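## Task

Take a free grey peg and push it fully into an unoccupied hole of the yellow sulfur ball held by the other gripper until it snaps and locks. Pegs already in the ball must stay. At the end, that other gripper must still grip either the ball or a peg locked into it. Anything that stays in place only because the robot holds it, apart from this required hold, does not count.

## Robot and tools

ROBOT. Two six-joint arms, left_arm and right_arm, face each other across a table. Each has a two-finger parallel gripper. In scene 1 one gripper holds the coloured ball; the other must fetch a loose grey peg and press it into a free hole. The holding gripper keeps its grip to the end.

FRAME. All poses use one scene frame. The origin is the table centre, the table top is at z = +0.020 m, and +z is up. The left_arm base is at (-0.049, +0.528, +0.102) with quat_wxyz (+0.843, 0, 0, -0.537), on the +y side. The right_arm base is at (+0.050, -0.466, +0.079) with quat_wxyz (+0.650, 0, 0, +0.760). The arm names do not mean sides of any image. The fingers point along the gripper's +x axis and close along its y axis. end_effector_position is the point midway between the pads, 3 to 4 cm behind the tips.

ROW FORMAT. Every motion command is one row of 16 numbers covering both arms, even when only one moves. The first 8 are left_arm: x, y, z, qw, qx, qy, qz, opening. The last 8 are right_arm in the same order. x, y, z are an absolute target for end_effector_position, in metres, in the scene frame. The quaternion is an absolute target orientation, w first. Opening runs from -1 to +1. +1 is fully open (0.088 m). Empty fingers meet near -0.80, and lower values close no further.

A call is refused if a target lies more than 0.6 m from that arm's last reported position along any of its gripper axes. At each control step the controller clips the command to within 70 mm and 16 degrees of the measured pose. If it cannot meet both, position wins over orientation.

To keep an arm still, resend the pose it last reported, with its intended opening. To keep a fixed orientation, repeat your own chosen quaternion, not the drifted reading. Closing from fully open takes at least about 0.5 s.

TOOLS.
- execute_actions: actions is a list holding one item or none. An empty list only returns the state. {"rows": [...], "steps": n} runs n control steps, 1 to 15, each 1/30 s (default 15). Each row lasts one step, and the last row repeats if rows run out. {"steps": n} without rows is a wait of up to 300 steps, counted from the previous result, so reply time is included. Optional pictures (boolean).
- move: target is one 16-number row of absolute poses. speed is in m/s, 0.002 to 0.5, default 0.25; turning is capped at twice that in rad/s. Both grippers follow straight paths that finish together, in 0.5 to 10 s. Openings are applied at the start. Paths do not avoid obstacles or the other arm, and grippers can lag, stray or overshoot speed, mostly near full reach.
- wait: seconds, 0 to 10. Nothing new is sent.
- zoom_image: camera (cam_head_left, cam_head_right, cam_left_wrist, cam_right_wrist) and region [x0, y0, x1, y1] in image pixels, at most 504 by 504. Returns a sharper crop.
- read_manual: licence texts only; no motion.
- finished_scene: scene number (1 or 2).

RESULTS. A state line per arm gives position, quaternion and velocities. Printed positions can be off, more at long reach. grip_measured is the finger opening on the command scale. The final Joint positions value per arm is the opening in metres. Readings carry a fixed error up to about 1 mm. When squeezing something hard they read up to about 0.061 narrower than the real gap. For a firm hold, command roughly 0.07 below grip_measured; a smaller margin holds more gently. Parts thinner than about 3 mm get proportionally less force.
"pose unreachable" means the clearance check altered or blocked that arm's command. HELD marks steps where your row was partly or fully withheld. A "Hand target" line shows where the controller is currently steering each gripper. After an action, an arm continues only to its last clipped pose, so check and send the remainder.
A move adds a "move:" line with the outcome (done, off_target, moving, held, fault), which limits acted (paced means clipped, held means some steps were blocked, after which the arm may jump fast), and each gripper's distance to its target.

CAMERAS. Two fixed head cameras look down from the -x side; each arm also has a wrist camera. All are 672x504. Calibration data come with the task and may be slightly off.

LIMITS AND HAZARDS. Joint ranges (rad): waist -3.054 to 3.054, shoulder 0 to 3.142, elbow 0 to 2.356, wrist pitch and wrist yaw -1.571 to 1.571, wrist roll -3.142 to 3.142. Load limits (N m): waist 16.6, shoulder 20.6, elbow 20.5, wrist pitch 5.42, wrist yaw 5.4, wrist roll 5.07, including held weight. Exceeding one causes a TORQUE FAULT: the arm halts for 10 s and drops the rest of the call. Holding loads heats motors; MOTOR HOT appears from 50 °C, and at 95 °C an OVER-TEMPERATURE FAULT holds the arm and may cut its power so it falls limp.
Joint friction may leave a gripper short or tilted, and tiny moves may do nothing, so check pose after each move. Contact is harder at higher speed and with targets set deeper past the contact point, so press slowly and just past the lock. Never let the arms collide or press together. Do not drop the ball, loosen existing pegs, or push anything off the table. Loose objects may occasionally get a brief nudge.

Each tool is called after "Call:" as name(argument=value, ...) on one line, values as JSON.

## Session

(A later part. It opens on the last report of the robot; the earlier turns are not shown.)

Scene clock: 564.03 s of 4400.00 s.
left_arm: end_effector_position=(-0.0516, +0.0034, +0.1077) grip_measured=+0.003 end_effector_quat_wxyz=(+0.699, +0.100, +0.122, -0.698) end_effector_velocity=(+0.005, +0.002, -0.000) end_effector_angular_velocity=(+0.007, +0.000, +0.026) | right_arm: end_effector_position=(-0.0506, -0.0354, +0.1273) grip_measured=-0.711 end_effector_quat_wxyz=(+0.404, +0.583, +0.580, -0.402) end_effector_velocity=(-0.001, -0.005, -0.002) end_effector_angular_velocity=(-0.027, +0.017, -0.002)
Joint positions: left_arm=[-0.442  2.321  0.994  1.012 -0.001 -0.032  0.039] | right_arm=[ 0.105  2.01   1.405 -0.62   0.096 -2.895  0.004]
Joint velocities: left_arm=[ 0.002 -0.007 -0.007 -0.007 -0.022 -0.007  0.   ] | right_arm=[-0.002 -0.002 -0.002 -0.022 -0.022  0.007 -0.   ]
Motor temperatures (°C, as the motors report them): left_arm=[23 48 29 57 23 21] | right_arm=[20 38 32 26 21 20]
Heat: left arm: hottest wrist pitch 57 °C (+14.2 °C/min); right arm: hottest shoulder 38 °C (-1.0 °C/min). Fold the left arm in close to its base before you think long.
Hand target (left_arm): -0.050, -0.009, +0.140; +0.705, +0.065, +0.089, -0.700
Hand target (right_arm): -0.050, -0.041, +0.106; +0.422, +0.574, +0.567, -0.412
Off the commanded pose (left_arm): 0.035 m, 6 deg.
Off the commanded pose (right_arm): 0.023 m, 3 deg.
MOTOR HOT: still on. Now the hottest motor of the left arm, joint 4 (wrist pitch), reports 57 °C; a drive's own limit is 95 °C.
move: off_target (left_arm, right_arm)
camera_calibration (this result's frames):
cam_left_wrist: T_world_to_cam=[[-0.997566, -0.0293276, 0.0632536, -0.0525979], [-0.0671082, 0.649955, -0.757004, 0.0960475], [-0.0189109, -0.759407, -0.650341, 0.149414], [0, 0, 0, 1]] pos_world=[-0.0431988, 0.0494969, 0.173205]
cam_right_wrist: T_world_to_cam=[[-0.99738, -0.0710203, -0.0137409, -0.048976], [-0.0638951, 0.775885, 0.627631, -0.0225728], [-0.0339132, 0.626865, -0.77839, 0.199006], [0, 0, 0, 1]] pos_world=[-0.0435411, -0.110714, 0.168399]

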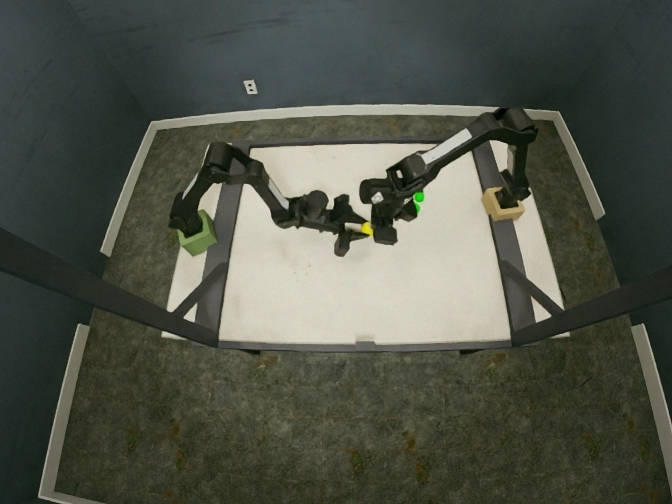

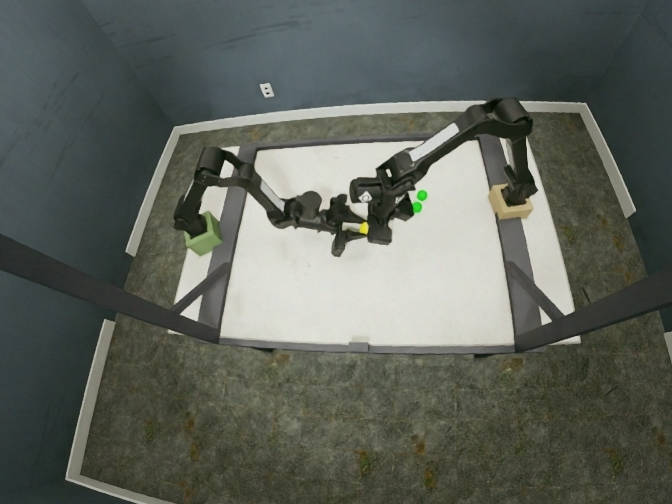

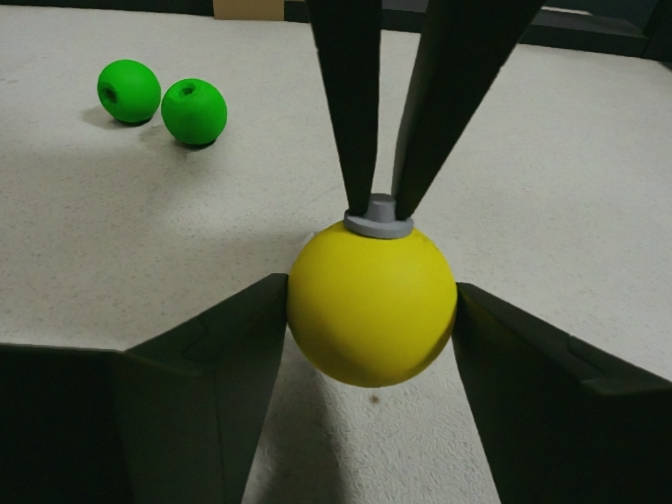

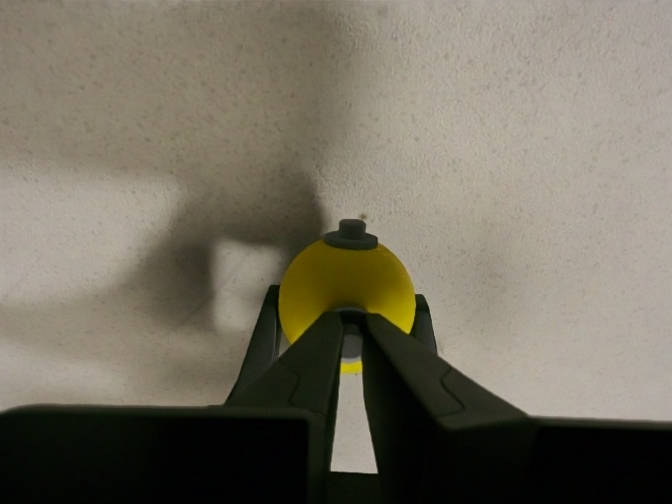

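Call:
move(target=[-0.0516,0.0034,0.1077,0.699,0.100,0.122,-0.698,-0.07, -0.0506,-0.0365,0.1301,0.404,0.583,0.580,-0.402,-0.77], speed=0.02)

Call:
zoom_image(camera="cam_left_wrist", region=[320, 150, 440, 260])

Scene clock: 568.80 s of 4400.00 s.
left_arm: end_effector_position=(-0.0516, +0.0062, +0.1011) grip_measured=+0.003 end_effector_quat_wxyz=(+0.698, +0.107, +0.129, -0.697) end_effector_velocity=(+0.002, +0.002, -0.004) end_effector_angular_velocity=(+0.022, +0.004, +0.012) | right_arm: end_effector_position=(-0.0507, -0.0352, +0.1306) grip_measured=-0.711 end_effector_quat_wxyz=(+0.402, +0.584, +0.581, -0.401) end_effector_velocity=(+0.003, -0.004, +0.001) end_effector_angular_velocity=(-0.015, -0.014, +0.002)
Joint positions: left_arm=[-0.442  2.327  0.989  1.003 -0.001 -0.032  0.039] | right_arm=[ 0.105  2.003  1.408 -0.624  0.096 -2.895  0.004]
Joint velocities: left_arm=[ 0.002 -0.002 -0.002 -0.022 -0.007 -0.007  0.   ] | right_arm=[-0.002 -0.007 -0.002 -0.022  0.007 -0.007 -0.   ]
Motor temperatures (°C, as the motors report them): left_arm=[23 49 29 60 23 21] | right_arm=[20 38 32 26 21 20]
Heat: left arm: hottest wrist pitch 60 °C (+17.0 °C/min); right arm: hottest shoulder 38 °C (-1.0 °C/min). Fold the left arm in close to its base before you think long.
Hand target (left_arm): -0.052, +0.003, +0.108; +0.699, +0.100, +0.122, -0.698
Hand target (right_arm): -0.051, -0.036, +0.130; +0.404, +0.583, +0.580, -0.402
Off the commanded pose (left_arm): 0.007 m, 1 deg.
Off the commanded pose (right_arm): 0.001 m, 0 deg.
MOTOR HOT: still on. Now the hottest motor of the left arm, joint 4 (wrist pitch), reports 60 °C; a drive's own limit is 95 °C.
After step 90, 1.07 s passed at rest.
move: done
camera_calibration (this result's frames):
cam_left_wrist: T_world_to_cam=[[-0.997574, -0.0305992, 0.0625304, -0.0520025], [-0.0670199, 0.665126, -0.743717, 0.0877975], [-0.0188335, -0.746104, -0.665563, 0.148797], [0, 0, 0, 1]] pos_world=[-0.0431898, 0.0510302, 0.167582]
cam_right_wrist: T_world_to_cam=[[-0.997399, -0.0709521, -0.0127262, -0.0491109], [-0.0630234, 0.772637, 0.631712, -0.0254614], [-0.0349886, 0.630871, -0.775098, 0.20109], [0, 0, 0, 1]] pos_world=[-0.0435519, -0.110674, 0.171324]

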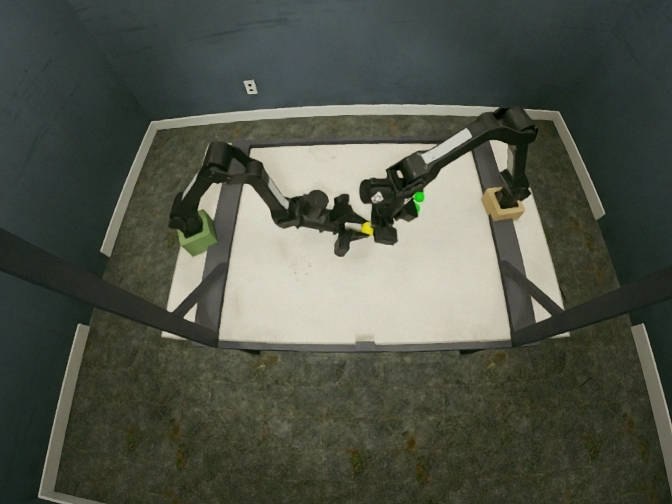

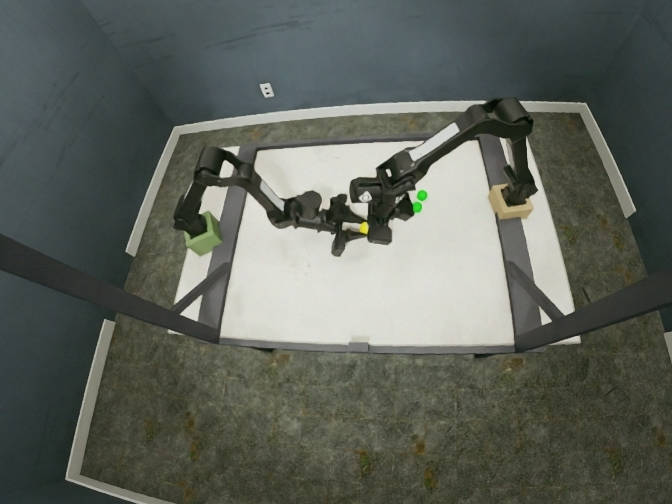

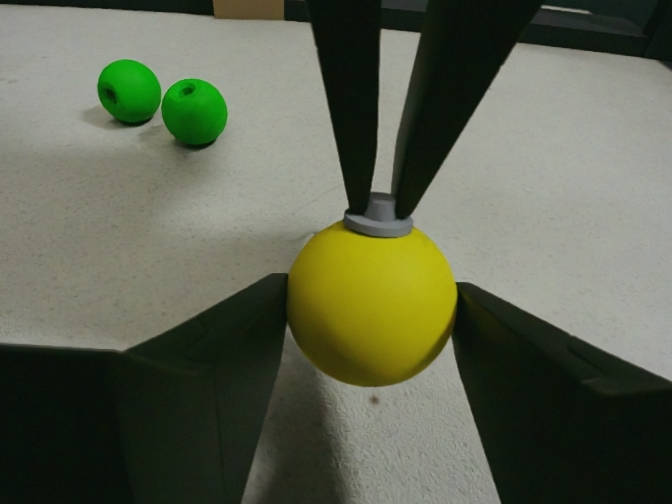

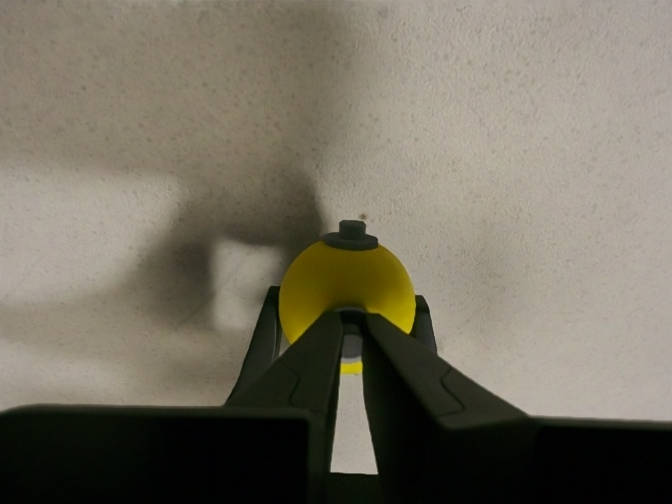

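Region (320, 150, 440, 260) of cam_left_wrist's 672x504 image, scaled by 4.200, with more detail than that image has; it fills the top 462 rows of this view, and the rest is white.

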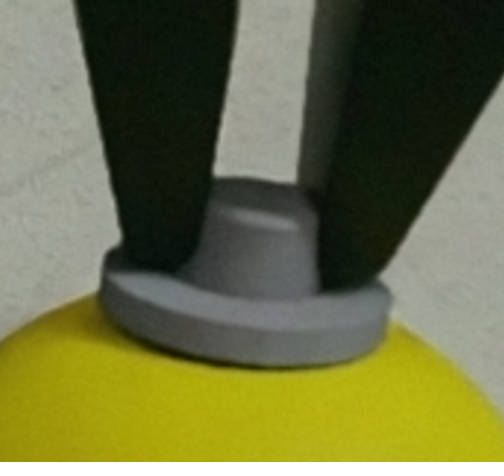

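Call:
move(target=[-0.0516,0.0062,0.0720,0.697,0.1122,0.1342,-0.6962,-0.07, -0.0498,-0.0369,0.0975,0.4071,0.5807,0.5782,-0.4034,-0.77], speed=0.015)

Scene clock: 614.87 s of 4400.00 s.
left_arm: end_effector_position=(-0.0516, +0.0077, +0.0748) grip_measured=+0.003 end_effector_quat_wxyz=(+0.696, +0.113, +0.134, -0.696) end_effector_velocity=(-0.000, +0.002, -0.003) end_effector_angular_velocity=(+0.012, +0.004, +0.007) | right_arm: end_effector_position=(-0.0511, -0.0330, +0.1077) grip_measured=-0.711 end_effector_quat_wxyz=(+0.398, +0.585, +0.584, -0.398) end_effector_velocity=(-0.001, +0.002, +0.000) end_effector_angular_velocity=(+0.005, +0.006, +0.007)
Joint positions: left_arm=[-0.442  2.41   1.004  1.055 -0.001 -0.032  0.039] | right_arm=[ 0.105  2.037  1.357 -0.527  0.096 -2.895  0.004]
Joint velocities: left_arm=[-0.002  0.002 -0.002 -0.007 -0.007 -0.007  0.   ] | right_arm=[-0.002  0.002  0.002  0.007 -0.007 -0.007 -0.   ]
Motor temperatures (°C, as the motors report them): left_arm=[23 48 29 51 23 21] | right_arm=[20 45 32 24 21 20]
Heat: left arm: hottest wrist pitch 51 °C (-2.0 °C/min); right arm: hottest shoulder 45 °C (+7.0 °C/min). Fold the left arm in close to its base before you think long.
Hand target (left_arm): -0.052, +0.006, +0.072; +0.697, +0.112, +0.134, -0.696
Hand target (right_arm): -0.050, -0.037, +0.098; +0.407, +0.581, +0.578, -0.403
Off the commanded pose (left_arm): 0.003 m, 0 deg.
Off the commanded pose (right_arm): 0.011 m, 1 deg.
MOTOR HOT: still on. Now the hottest motor of the left arm, joint 4 (wrist pitch), reports 51 °C; a drive's own limit is 95 °C.
After step 90, 40.63 s passed at rest.
move: off_target (right_arm)
camera_calibration (this result's frames):
cam_left_wrist: T_world_to_cam=[[-0.997583, -0.031239, 0.06207, -0.0503231], [-0.0668047, 0.676981, -0.732963, 0.0663838], [-0.0191232, -0.735338, -0.677431, 0.133143], [0, 0, 0, 1]] pos_world=[-0.0432206, 0.0513921, 0.141975]
cam_right_wrist: T_world_to_cam=[[-0.997407, -0.071151, -0.0108294, -0.0498621], [-0.0615669, 0.765586, 0.64038, -0.0138143], [-0.0372728, 0.639386, -0.767982, 0.181408], [0, 0, 0, 1]] pos_world=[-0.0438217, -0.108961, 0.147624]

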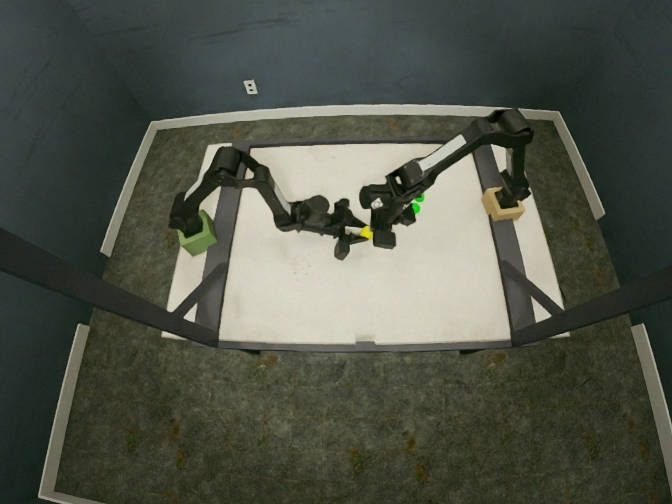

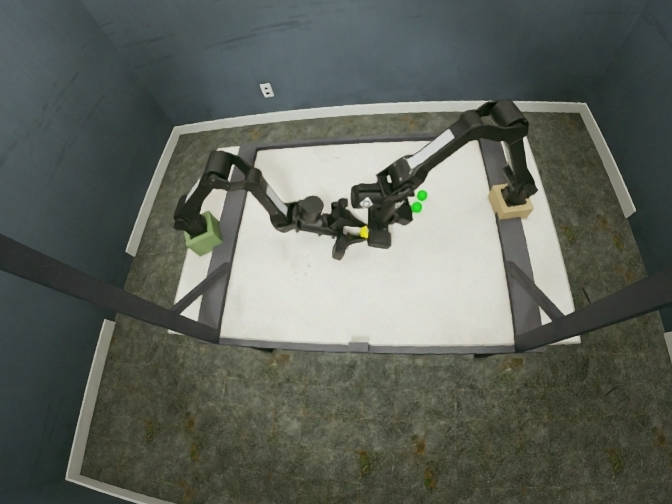

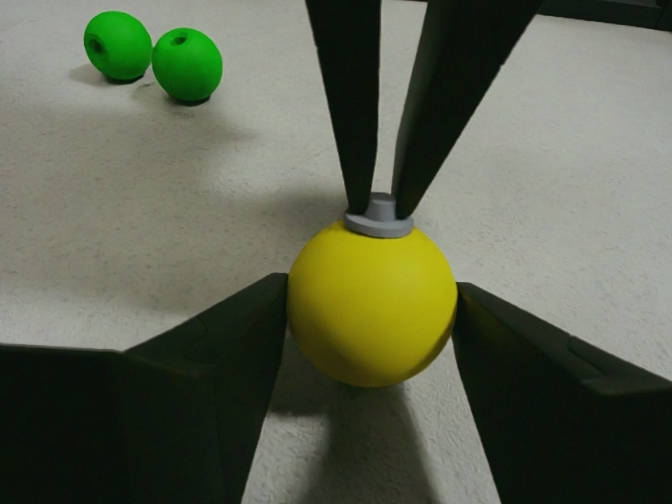

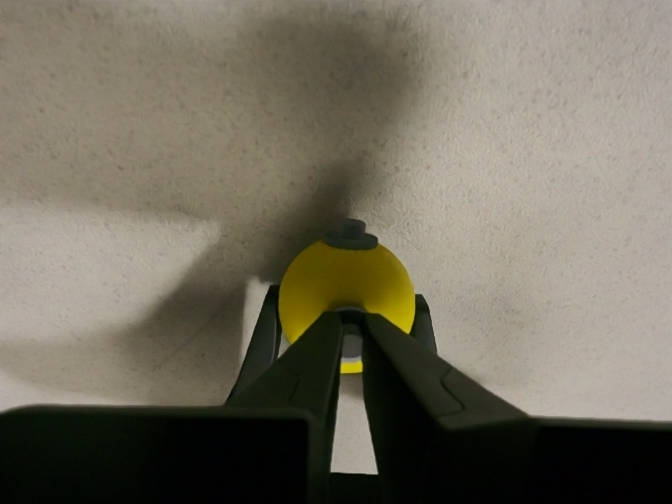

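Call:
move(target=[-0.0516,0.0062,0.0540,0.697,0.1122,0.1342,-0.6962,-0.07, -0.0498,-0.0372,0.0790,0.4075,0.5805,0.5779,-0.4036,-0.77], speed=0.012)

Scene clock: 619.73 s of 4400.00 s.
left_arm: end_effector_position=(-0.0518, +0.0081, +0.0661) grip_measured=+0.003 end_effector_quat_wxyz=(+0.697, +0.105, +0.127, -0.698) end_effector_velocity=(+0.002, +0.000, -0.002) end_effector_angular_velocity=(+0.007, +0.014, +0.025) | right_arm: end_effector_position=(-0.0511, -0.0331, +0.0992) grip_measured=-0.711 end_effector_quat_wxyz=(+0.393, +0.587, +0.587, -0.396) end_effector_velocity=(-0.001, -0.004, -0.002) end_effector_angular_velocity=(-0.014, +0.006, -0.002)
Joint positions: left_arm=[-0.442  2.455  1.007  1.117  0.    -0.032  0.039] | right_arm=[ 0.105  2.044  1.325 -0.476  0.096 -2.895  0.004]
Joint velocities: left_arm=[-0.002  0.002  0.002 -0.007 -0.022 -0.022 -0.   ] | right_arm=[ 0.002 -0.002 -0.007 -0.007 -0.007  0.007 -0.   ]
Motor temperatures (°C, as the motors report them): left_arm=[23 48 29 50 23 21] | right_arm=[20 44 32 25 21 20]
Heat: left arm: hottest wrist pitch 50 °C (-4.0 °C/min); right arm: hottest shoulder 44 °C (+6.0 °C/min). Fold the left arm in close to its base before you think long.
Hand target (left_arm): -0.052, +0.007, +0.054; +0.697, +0.112, +0.134, -0.696
Hand target (right_arm): -0.050, -0.038, +0.080; +0.407, +0.580, +0.578, -0.404
Off the commanded pose (left_arm): 0.012 m, 1 deg.
Off the commanded pose (right_arm): 0.021 m, 2 deg.
MOTOR HOT: still on. Now the hottest motor of the left arm, joint 4 (wrist pitch), reports 50 °C; a drive's own limit is 95 °C.
move: off_target (left_arm, right_arm)
camera_calibration (this result's frames):
cam_left_wrist: T_world_to_cam=[[-0.997584, -0.0288728, 0.06319, -0.050035], [-0.0664541, 0.661813, -0.746717, 0.0607963], [-0.0202601, -0.749112, -0.662133, 0.126595], [0, 0, 0, 1]] pos_world=[-0.0433091, 0.0531535, 0.132382]
cam_right_wrist: T_world_to_cam=[[-0.997439, -0.0710307, -0.00837125, -0.0501842], [-0.0594004, 0.757503, 0.650124, -0.00944067], [-0.0398375, 0.648956, -0.759782, 0.174281], [0, 0, 0, 1]] pos_world=[-0.0436735, -0.109514, 0.138133]

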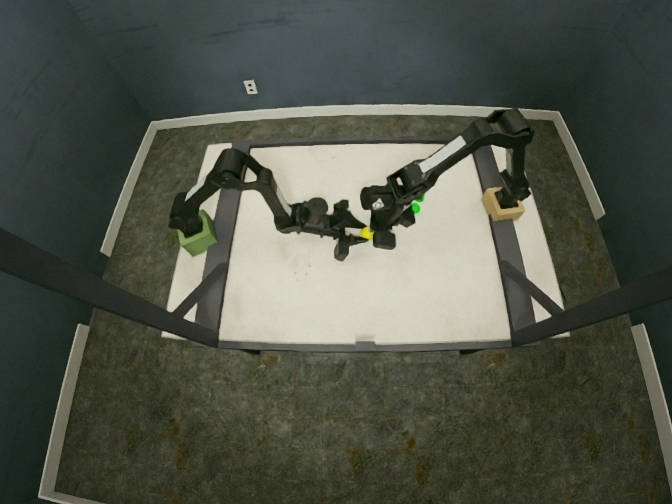

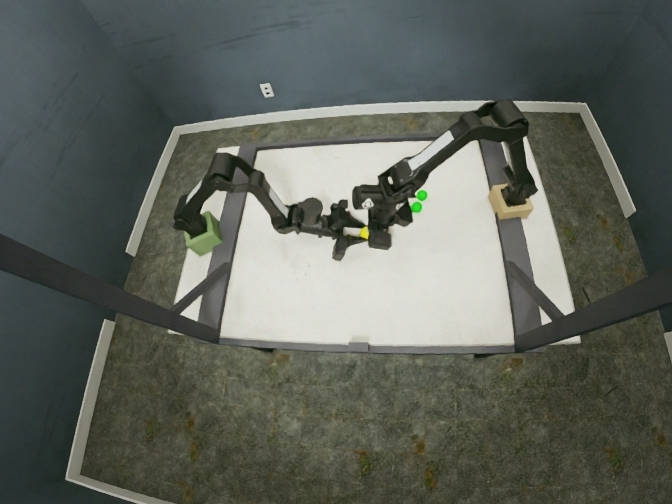

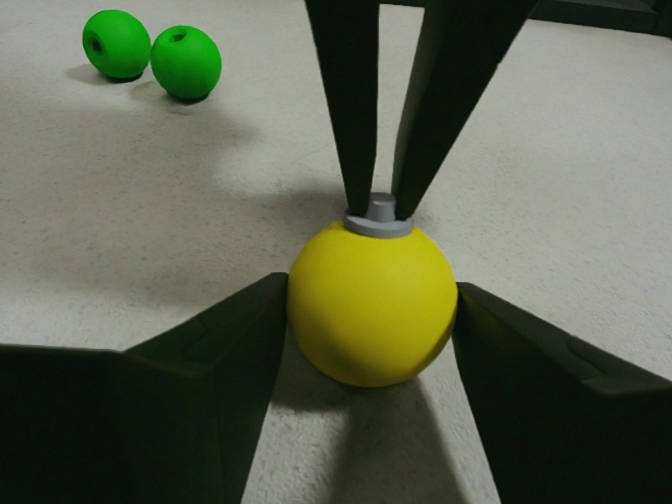

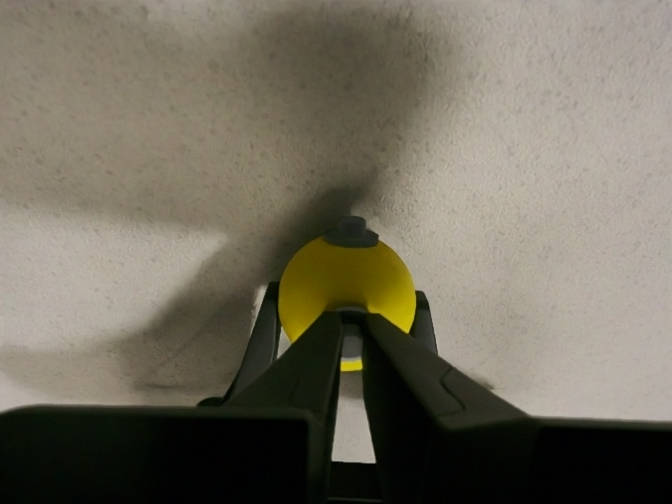

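Call:
move(target=[-0.0518,0.0081,0.0650,0.697,0.110,0.132,-0.697,-0.07, -0.0474,-0.0458,0.0603,0.4346,0.5698,0.5590,-0.4203,-0.77], speed=0.012)

Call:
zoom_image(camera="cam_left_wrist", region=[320, 150, 440, 260])

Scene clock: 636.40 s of 4400.00 s.
left_arm: end_effector_position=(-0.0518, +0.0080, +0.0671) grip_measured=+0.003 end_effector_quat_wxyz=(+0.697, +0.107, +0.129, -0.697) end_effector_velocity=(-0.000, +0.002, -0.002) end_effector_angular_velocity=(+0.012, +0.004, +0.007) | right_arm: end_effector_position=(-0.0505, -0.0348, +0.0947) grip_measured=-0.711 end_effector_quat_wxyz=(+0.404, +0.583, +0.579, -0.402) end_effector_velocity=(+0.005, -0.001, -0.000) end_effector_angular_velocity=(-0.005, -0.011, -0.003)
Joint positions: left_arm=[-0.442  2.448  1.007  1.106  0.    -0.032  0.039] | right_arm=[ 0.105  2.063  1.346 -0.509  0.097 -2.895  0.004]
Joint velocities: left_arm=[-0.002 -0.002 -0.007 -0.007 -0.007 -0.007 -0.   ] | right_arm=[-0.007 -0.002 -0.002 -0.007  0.007 -0.007 -0.   ]
Motor temperatures (°C, as the motors report them): left_arm=[23 45 29 45 23 21] | right_arm=[20 41 31 26 21 20]
Heat: left arm: hottest shoulder 45 °C (-13.1 °C/min); right arm: hottest shoulder 41 °C (+1.0 °C/min).
Hand target (left_arm): -0.052, +0.008, +0.065; +0.697, +0.110, +0.132, -0.697
Hand target (right_arm): -0.047, -0.048, +0.062; +0.434, +0.569, +0.558, -0.420
Off the commanded pose (left_arm): 0.002 m, 1 deg.
Off the commanded pose (right_arm): 0.036 m, 5 deg.
MOTOR HOT: cleared. Now the hottest motor of the left arm, joint 2 (shoulder), reports 45 °C.
After step 90, 8.57 s passed at rest.
move: off_target (right_arm)
camera_calibration (this result's frames):
cam_left_wrist: T_world_to_cam=[[-0.997588, -0.0288024, 0.0631557, -0.0501554], [-0.0662878, 0.665249, -0.743673, 0.0613619], [-0.0205947, -0.746066, -0.665554, 0.127336], [0, 0, 0, 1]] pos_world=[-0.0433445, 0.0527356, 0.13355]
cam_right_wrist: T_world_to_cam=[[-0.997354, -0.0711188, -0.0150738, -0.0491394], [-0.0648653, 0.776921, 0.626248, -0.00252142], [-0.0328268, 0.625569, -0.779478, 0.173343], [0, 0, 0, 1]] pos_world=[-0.0434826, -0.109974, 0.135956]

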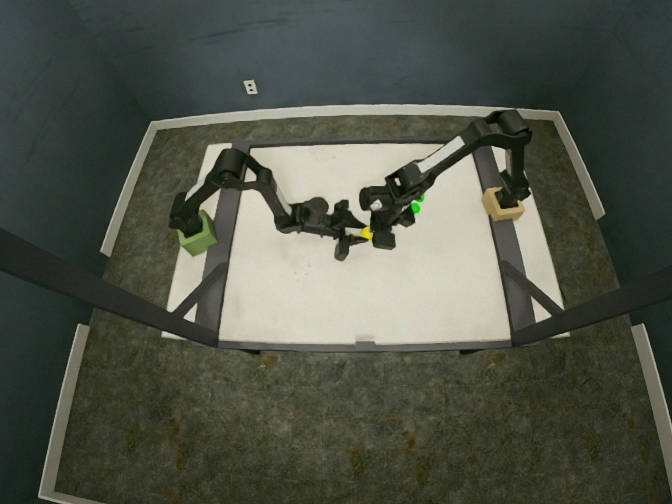

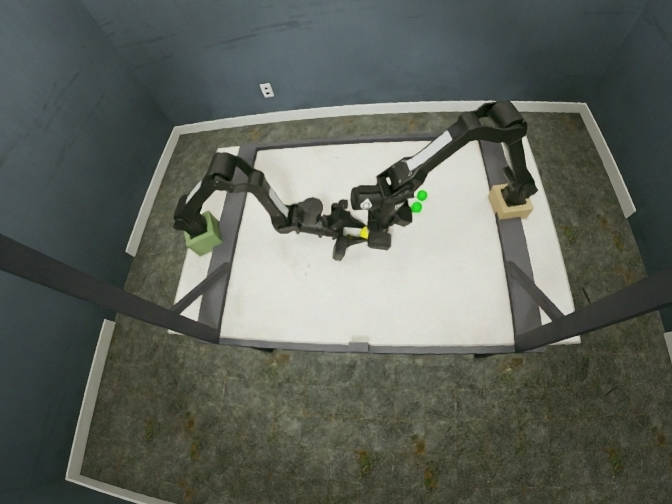

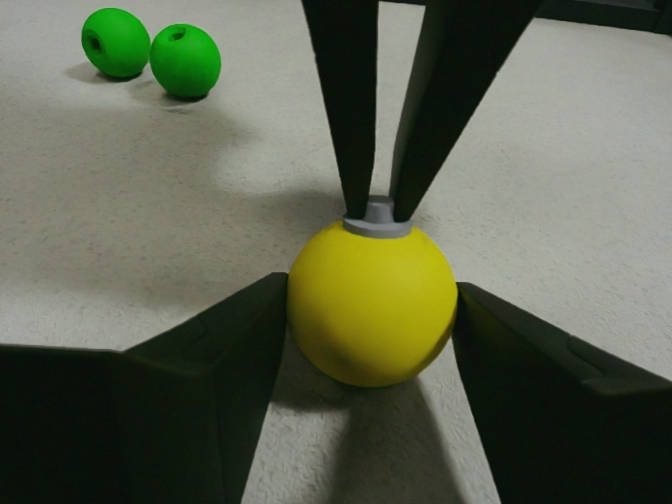

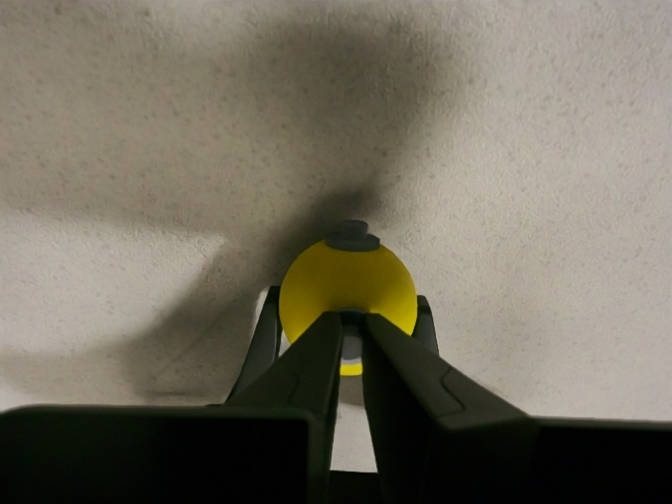

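Region (320, 150, 440, 260) of cam_left_wrist's 672x504 image, scaled by 4.200, with more detail than that image has; it fills the top 462 rows of this view, and the rest is white.

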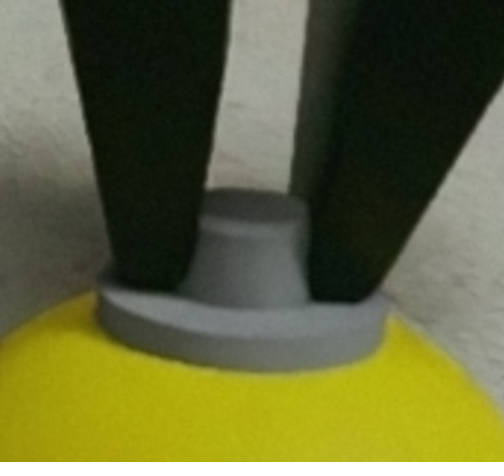

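Call:
move(target=[-0.0518,0.0081,0.0650,0.697,0.110,0.132,-0.697,-0.07, -0.0508,-0.0362,0.1010,0.402,0.584,0.581,-0.401,-0.77], speed=0.02)

Call:
zoom_image(camera="cam_left_wrist", region=[320, 150, 440, 260])

Scene clock: 639.17 s of 4400.00 s.
left_arm: end_effector_position=(-0.0518, +0.0080, +0.0670) grip_measured=+0.003 end_effector_quat_wxyz=(+0.697, +0.107, +0.129, -0.697) end_effector_velocity=(+0.002, -0.001, +0.005) end_effector_angular_velocity=(-0.022, +0.005, +0.012) | right_arm: end_effector_position=(-0.0507, -0.0337, +0.1006) grip_measured=-0.711 end_effector_quat_wxyz=(+0.400, +0.584, +0.582, -0.399) end_effector_velocity=(-0.001, +0.004, +0.002) end_effector_angular_velocity=(+0.019, +0.004, +0.021)
Joint positions: left_arm=[-0.442  2.448  1.007  1.106  0.    -0.032  0.039] | right_arm=[ 0.105  2.05   1.348 -0.512  0.097 -2.895  0.004]
Joint velocities: left_arm=[ 0.002 -0.002 -0.002  0.022 -0.007 -0.007 -0.   ] | right_arm=[-0.002 -0.002 -0.002  0.022 -0.007 -0.022  0.   ]
Motor temperatures (°C, as the motors report them): left_arm=[23 45 29 44 23 21] | right_arm=[20 40 31 26 21 20]
Heat: left arm: hottest shoulder 45 °C (-12.1 °C/min); right arm: hottest shoulder 40 °C (+0.0 °C/min).
Hand target (left_arm): -0.052, +0.008, +0.065; +0.697, +0.110, +0.132, -0.697
Hand target (right_arm): -0.051, -0.036, +0.101; +0.402, +0.584, +0.581, -0.401
Off the commanded pose (left_arm): 0.002 m, 0 deg.
Off the commanded pose (right_arm): 0.003 m, 0 deg.
move: done
camera_calibration (this result's frames):
cam_left_wrist: T_world_to_cam=[[-0.997588, -0.0288265, 0.0631425, -0.0501485], [-0.0662862, 0.665533, -0.743419, 0.0612661], [-0.0205932, -0.745812, -0.665838, 0.127321], [0, 0, 0, 1]] pos_world=[-0.0433445, 0.0527376, 0.133488]
cam_right_wrist: T_world_to_cam=[[-0.997402, -0.0708255, -0.0131831, -0.0493907], [-0.0630513, 0.769665, 0.635327, -0.00816826], [-0.0348507, 0.634507, -0.772131, 0.176718], [0, 0, 0, 1]] pos_world=[-0.0436186, -0.10934, 0.140988]

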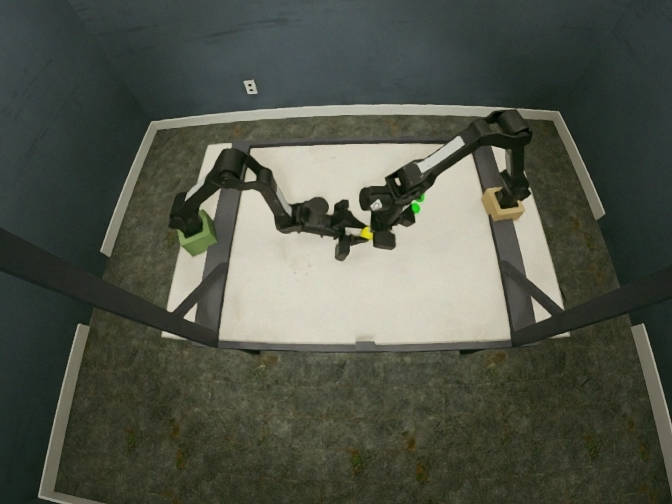

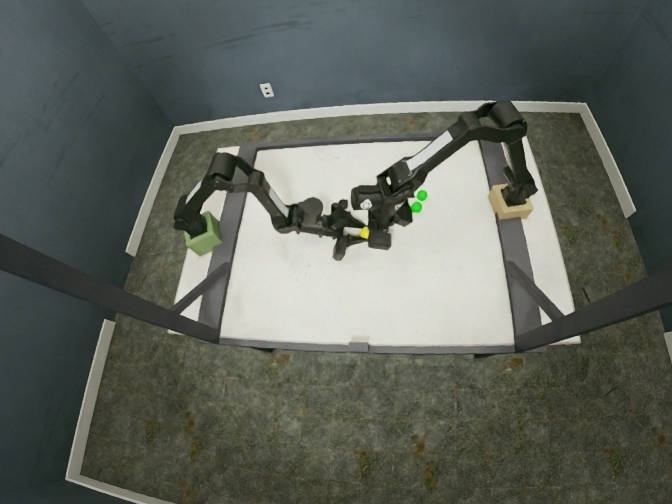

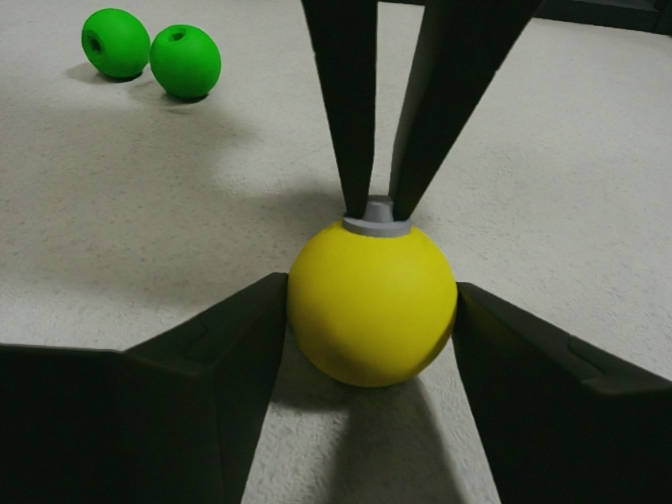

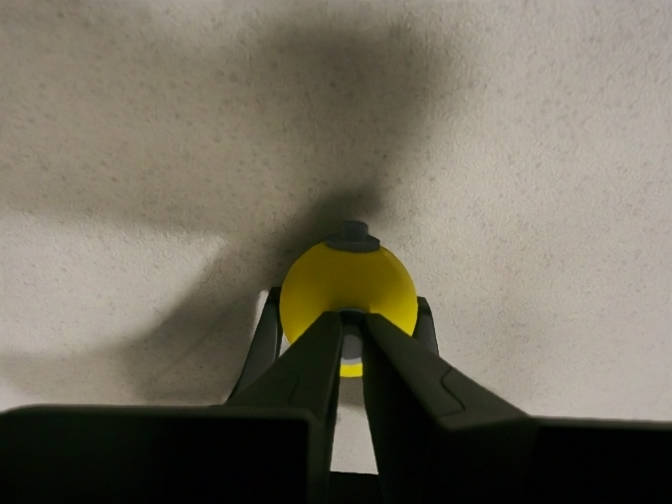

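Region (320, 150, 440, 260) of cam_left_wrist's 672x504 image, scaled by 4.200, with more detail than that image has; it fills the top 462 rows of this view, and the rest is white.

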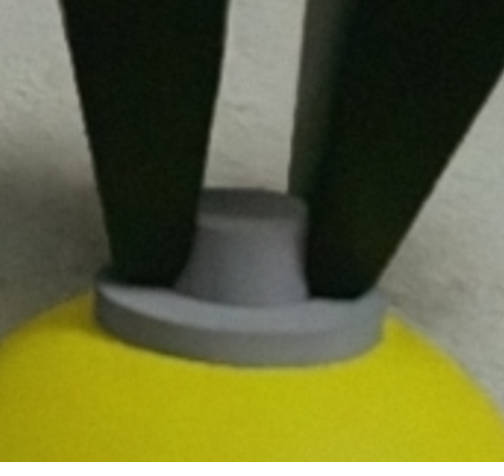

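Call:
move(target=[-0.0518,0.0081,0.0650,0.697,0.110,0.132,-0.697,-0.07, -0.0508,-0.0375,0.1050,0.402,0.584,0.581,-0.401,-0.55], speed=0.01)

Call:
move(target=[-0.0518,0.0081,0.0650,0.697,0.110,0.132,-0.697,-0.07, -0.0508,-0.0560,0.1520,0.402,0.584,0.581,-0.401,-0.55], speed=0.05)

Call:
zoom_image(camera="cam_left_wrist", region=[320, 150, 440, 260])

Call:
zoom_image(camera="cam_right_wrist", region=[270, 170, 430, 330])

Scene clock: 643.30 s of 4400.00 s.
left_arm: end_effector_position=(-0.0518, +0.0079, +0.0670) grip_measured=+0.003 end_effector_quat_wxyz=(+0.697, +0.107, +0.129, -0.697) end_effector_velocity=(+0.002, +0.001, -0.001) end_effector_angular_velocity=(+0.007, -0.014, +0.016) | right_arm: end_effector_position=(-0.0499, -0.0362, +0.1016) grip_measured=-0.553 end_effector_quat_wxyz=(+0.404, +0.583, +0.579, -0.401) end_effector_velocity=(+0.000, -0.002, +0.002) end_effector_angular_velocity=(-0.004, -0.002, +0.021)
Joint positions: left_arm=[-0.442  2.448  1.008  1.105  0.    -0.032  0.039] | right_arm=[ 0.105  2.046  1.348 -0.527  0.098 -2.895  0.012]
Joint velocities: left_arm=[-0.002 -0.002 -0.002 -0.007 -0.022  0.007 -0.   ] | right_arm=[-0.002 -0.007 -0.002 -0.007 -0.007 -0.022 -0.   ]
Motor temperatures (°C, as the motors report them): left_arm=[23 45 29 43 23 21] | right_arm=[20 42 31 26 21 20]
Heat: left arm: hottest shoulder 45 °C (-11.1 °C/min); right arm: hottest shoulder 42 °C (+1.0 °C/min).
Hand target (left_arm): -0.052, +0.008, +0.065; +0.697, +0.110, +0.132, -0.697
Hand target (right_arm): -0.051, -0.037, +0.105; +0.402, +0.584, +0.581, -0.401
Off the commanded pose (left_arm): 0.002 m, 0 deg.
Off the commanded pose (right_arm): 0.004 m, 0 deg.
After step 90, 0.33 s passed at rest.
move: done
camera_calibration (this result's frames):
cam_left_wrist: T_world_to_cam=[[-0.997588, -0.0288265, 0.0631425, -0.0501538], [-0.0662862, 0.665533, -0.743419, 0.0613516], [-0.0205932, -0.745812, -0.665838, 0.127278], [0, 0, 0, 1]] pos_world=[-0.043345, 0.0526479, 0.133523]
cam_right_wrist: T_world_to_cam=[[-0.9974, -0.0703433, -0.0156356, -0.0484984], [-0.0645458, 0.775637, 0.62787, -0.00591083], [-0.0320389, 0.627247, -0.778161, 0.179598], [0, 0, 0, 1]] pos_world=[-0.0429997, -0.111479, 0.142709]

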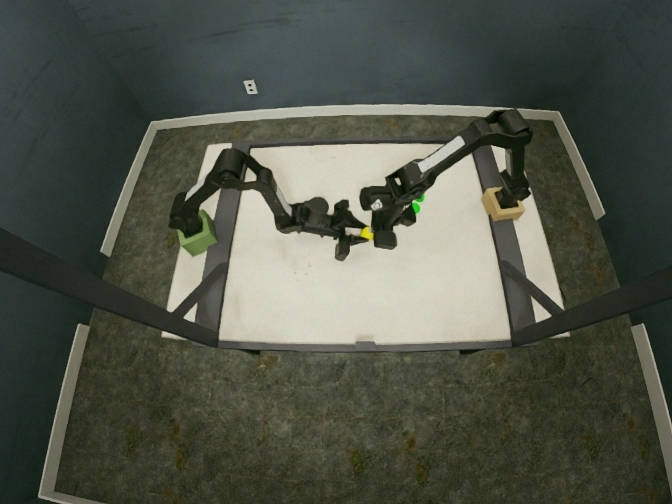

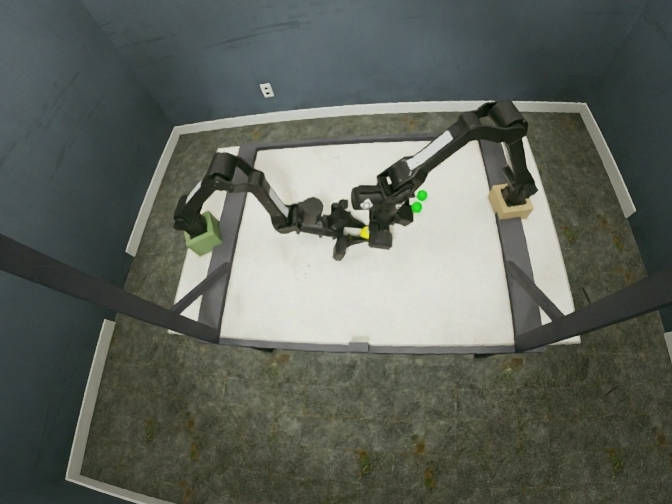

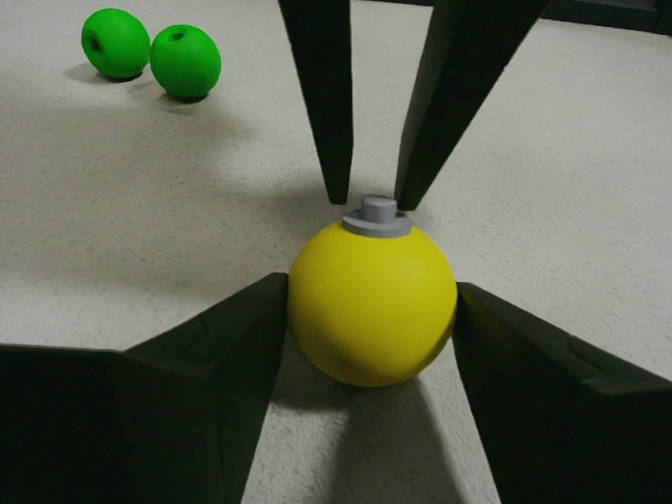

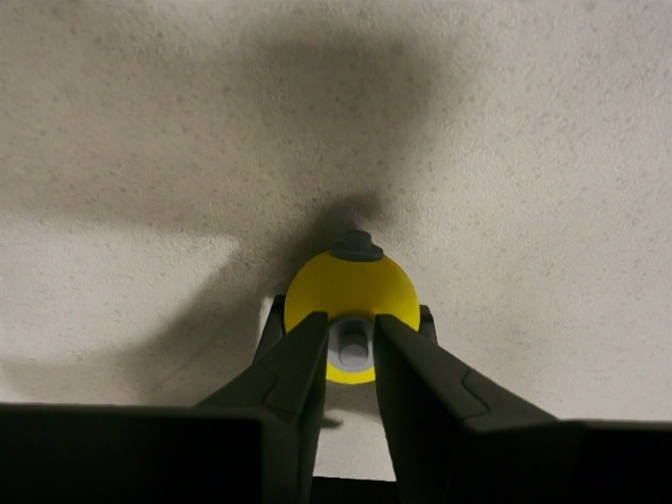

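Scene clock: 644.73 s of 4400.00 s.
left_arm: end_effector_position=(-0.0518, +0.0079, +0.0670) grip_measured=+0.003 end_effector_quat_wxyz=(+0.697, +0.107, +0.129, -0.697) end_effector_velocity=(+0.002, +0.001, -0.001) end_effector_angular_velocity=(+0.007, -0.000, +0.021) | right_arm: end_effector_position=(-0.0497, -0.0573, +0.1464) grip_measured=-0.553 end_effector_quat_wxyz=(+0.407, +0.581, +0.578, -0.404) end_effector_velocity=(+0.001, -0.002, -0.000) end_effector_angular_velocity=(-0.009, +0.007, -0.007)
Joint positions: left_arm=[-0.442  2.448  1.008  1.105  0.    -0.032  0.039] | right_arm=[ 0.118  1.915  1.354 -0.674  0.099 -2.882  0.012]
Joint velocities: left_arm=[-0.002 -0.002 -0.002 -0.007 -0.022 -0.007 -0.   ] | right_arm=[-0.002 -0.002 -0.002 -0.007 -0.007  0.007 -0.   ]
Motor temperatures (°C, as the motors report them): left_arm=[23 45 29 43 23 21] | right_arm=[20 42 31 26 21 20]
Heat: left arm: hottest shoulder 45 °C (-11.0 °C/min); right arm: hottest shoulder 42 °C (+1.0 °C/min).
Hand target (left_arm): -0.052, +0.008, +0.065; +0.697, +0.110, +0.132, -0.697
Hand target (right_arm): -0.051, -0.056, +0.152; +0.402, +0.584, +0.581, -0.401
Off the commanded pose (left_arm): 0.002 m, 0 deg.
Off the commanded pose (right_arm): 0.006 m, 1 deg.
move: done
camera_calibration (this result's frames):
cam_left_wrist: T_world_to_cam=[[-0.997588, -0.0288265, 0.0631425, -0.0501538], [-0.0662862, 0.665533, -0.743419, 0.0613516], [-0.0205932, -0.745812, -0.665838, 0.127278], [0, 0, 0, 1]] pos_world=[-0.043345, 0.0526479, 0.133523]
cam_right_wrist: T_world_to_cam=[[-0.997354, -0.0712663, -0.0143599, -0.0493218], [-0.0647799, 0.781557, 0.620461, -0.0162236], [-0.0329949, 0.61975, -0.784106, 0.22814], [0, 0, 0, 1]] pos_world=[-0.0427148, -0.132225, 0.188244]

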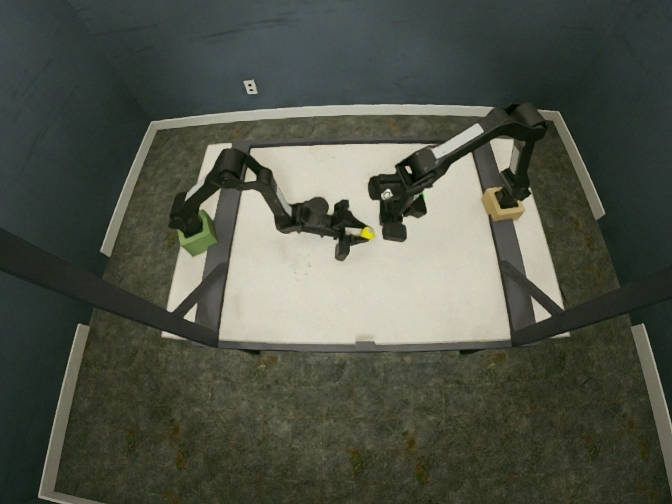

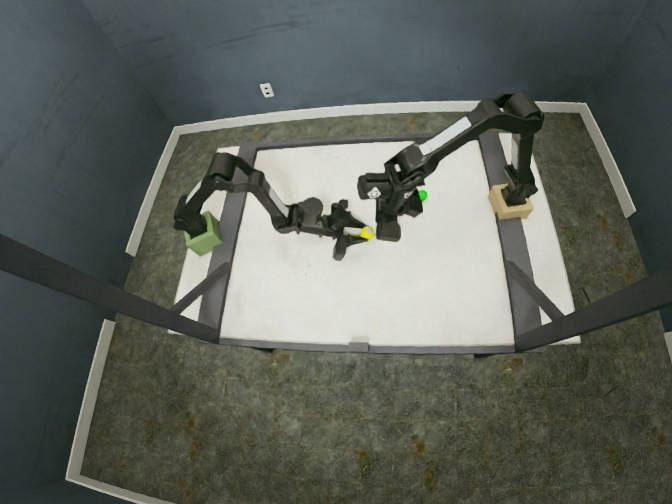

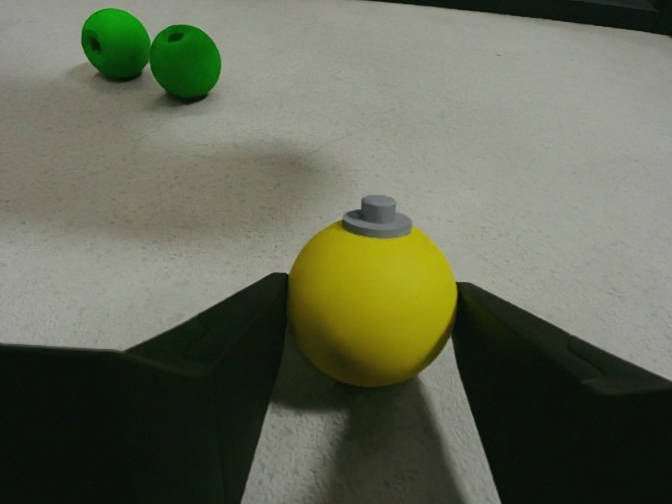

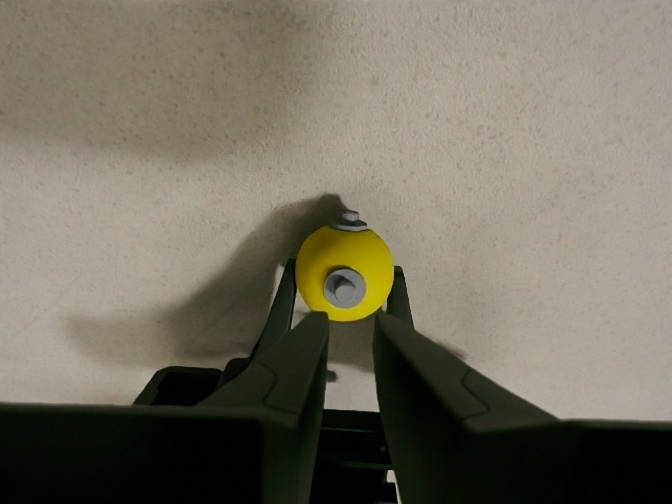

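Region (320, 150, 440, 260) of cam_left_wrist's 672x504 image, scaled by 4.200, with more detail than that image has; it fills the top 462 rows of this view, and the rest is white.

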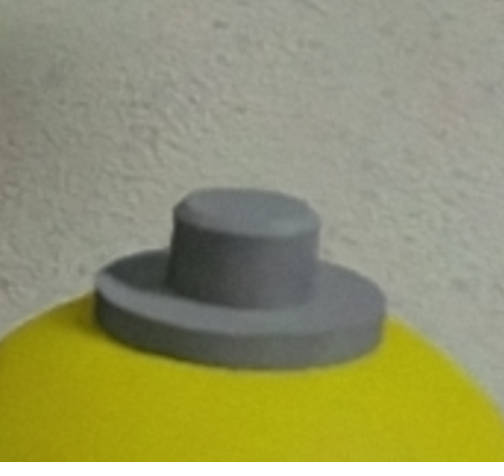

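Region (270, 170, 430, 330) of cam_right_wrist's 672x504 image, scaled by 3.150, with more detail than that image has.

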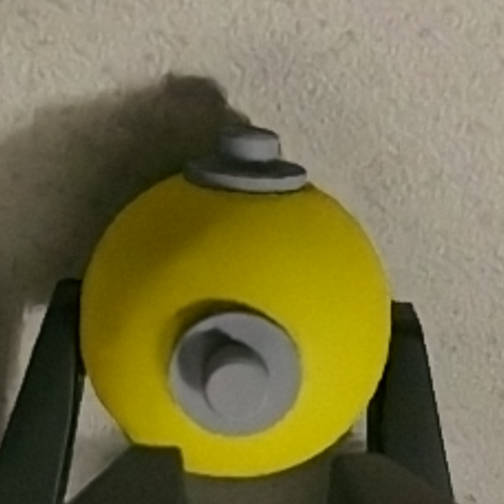

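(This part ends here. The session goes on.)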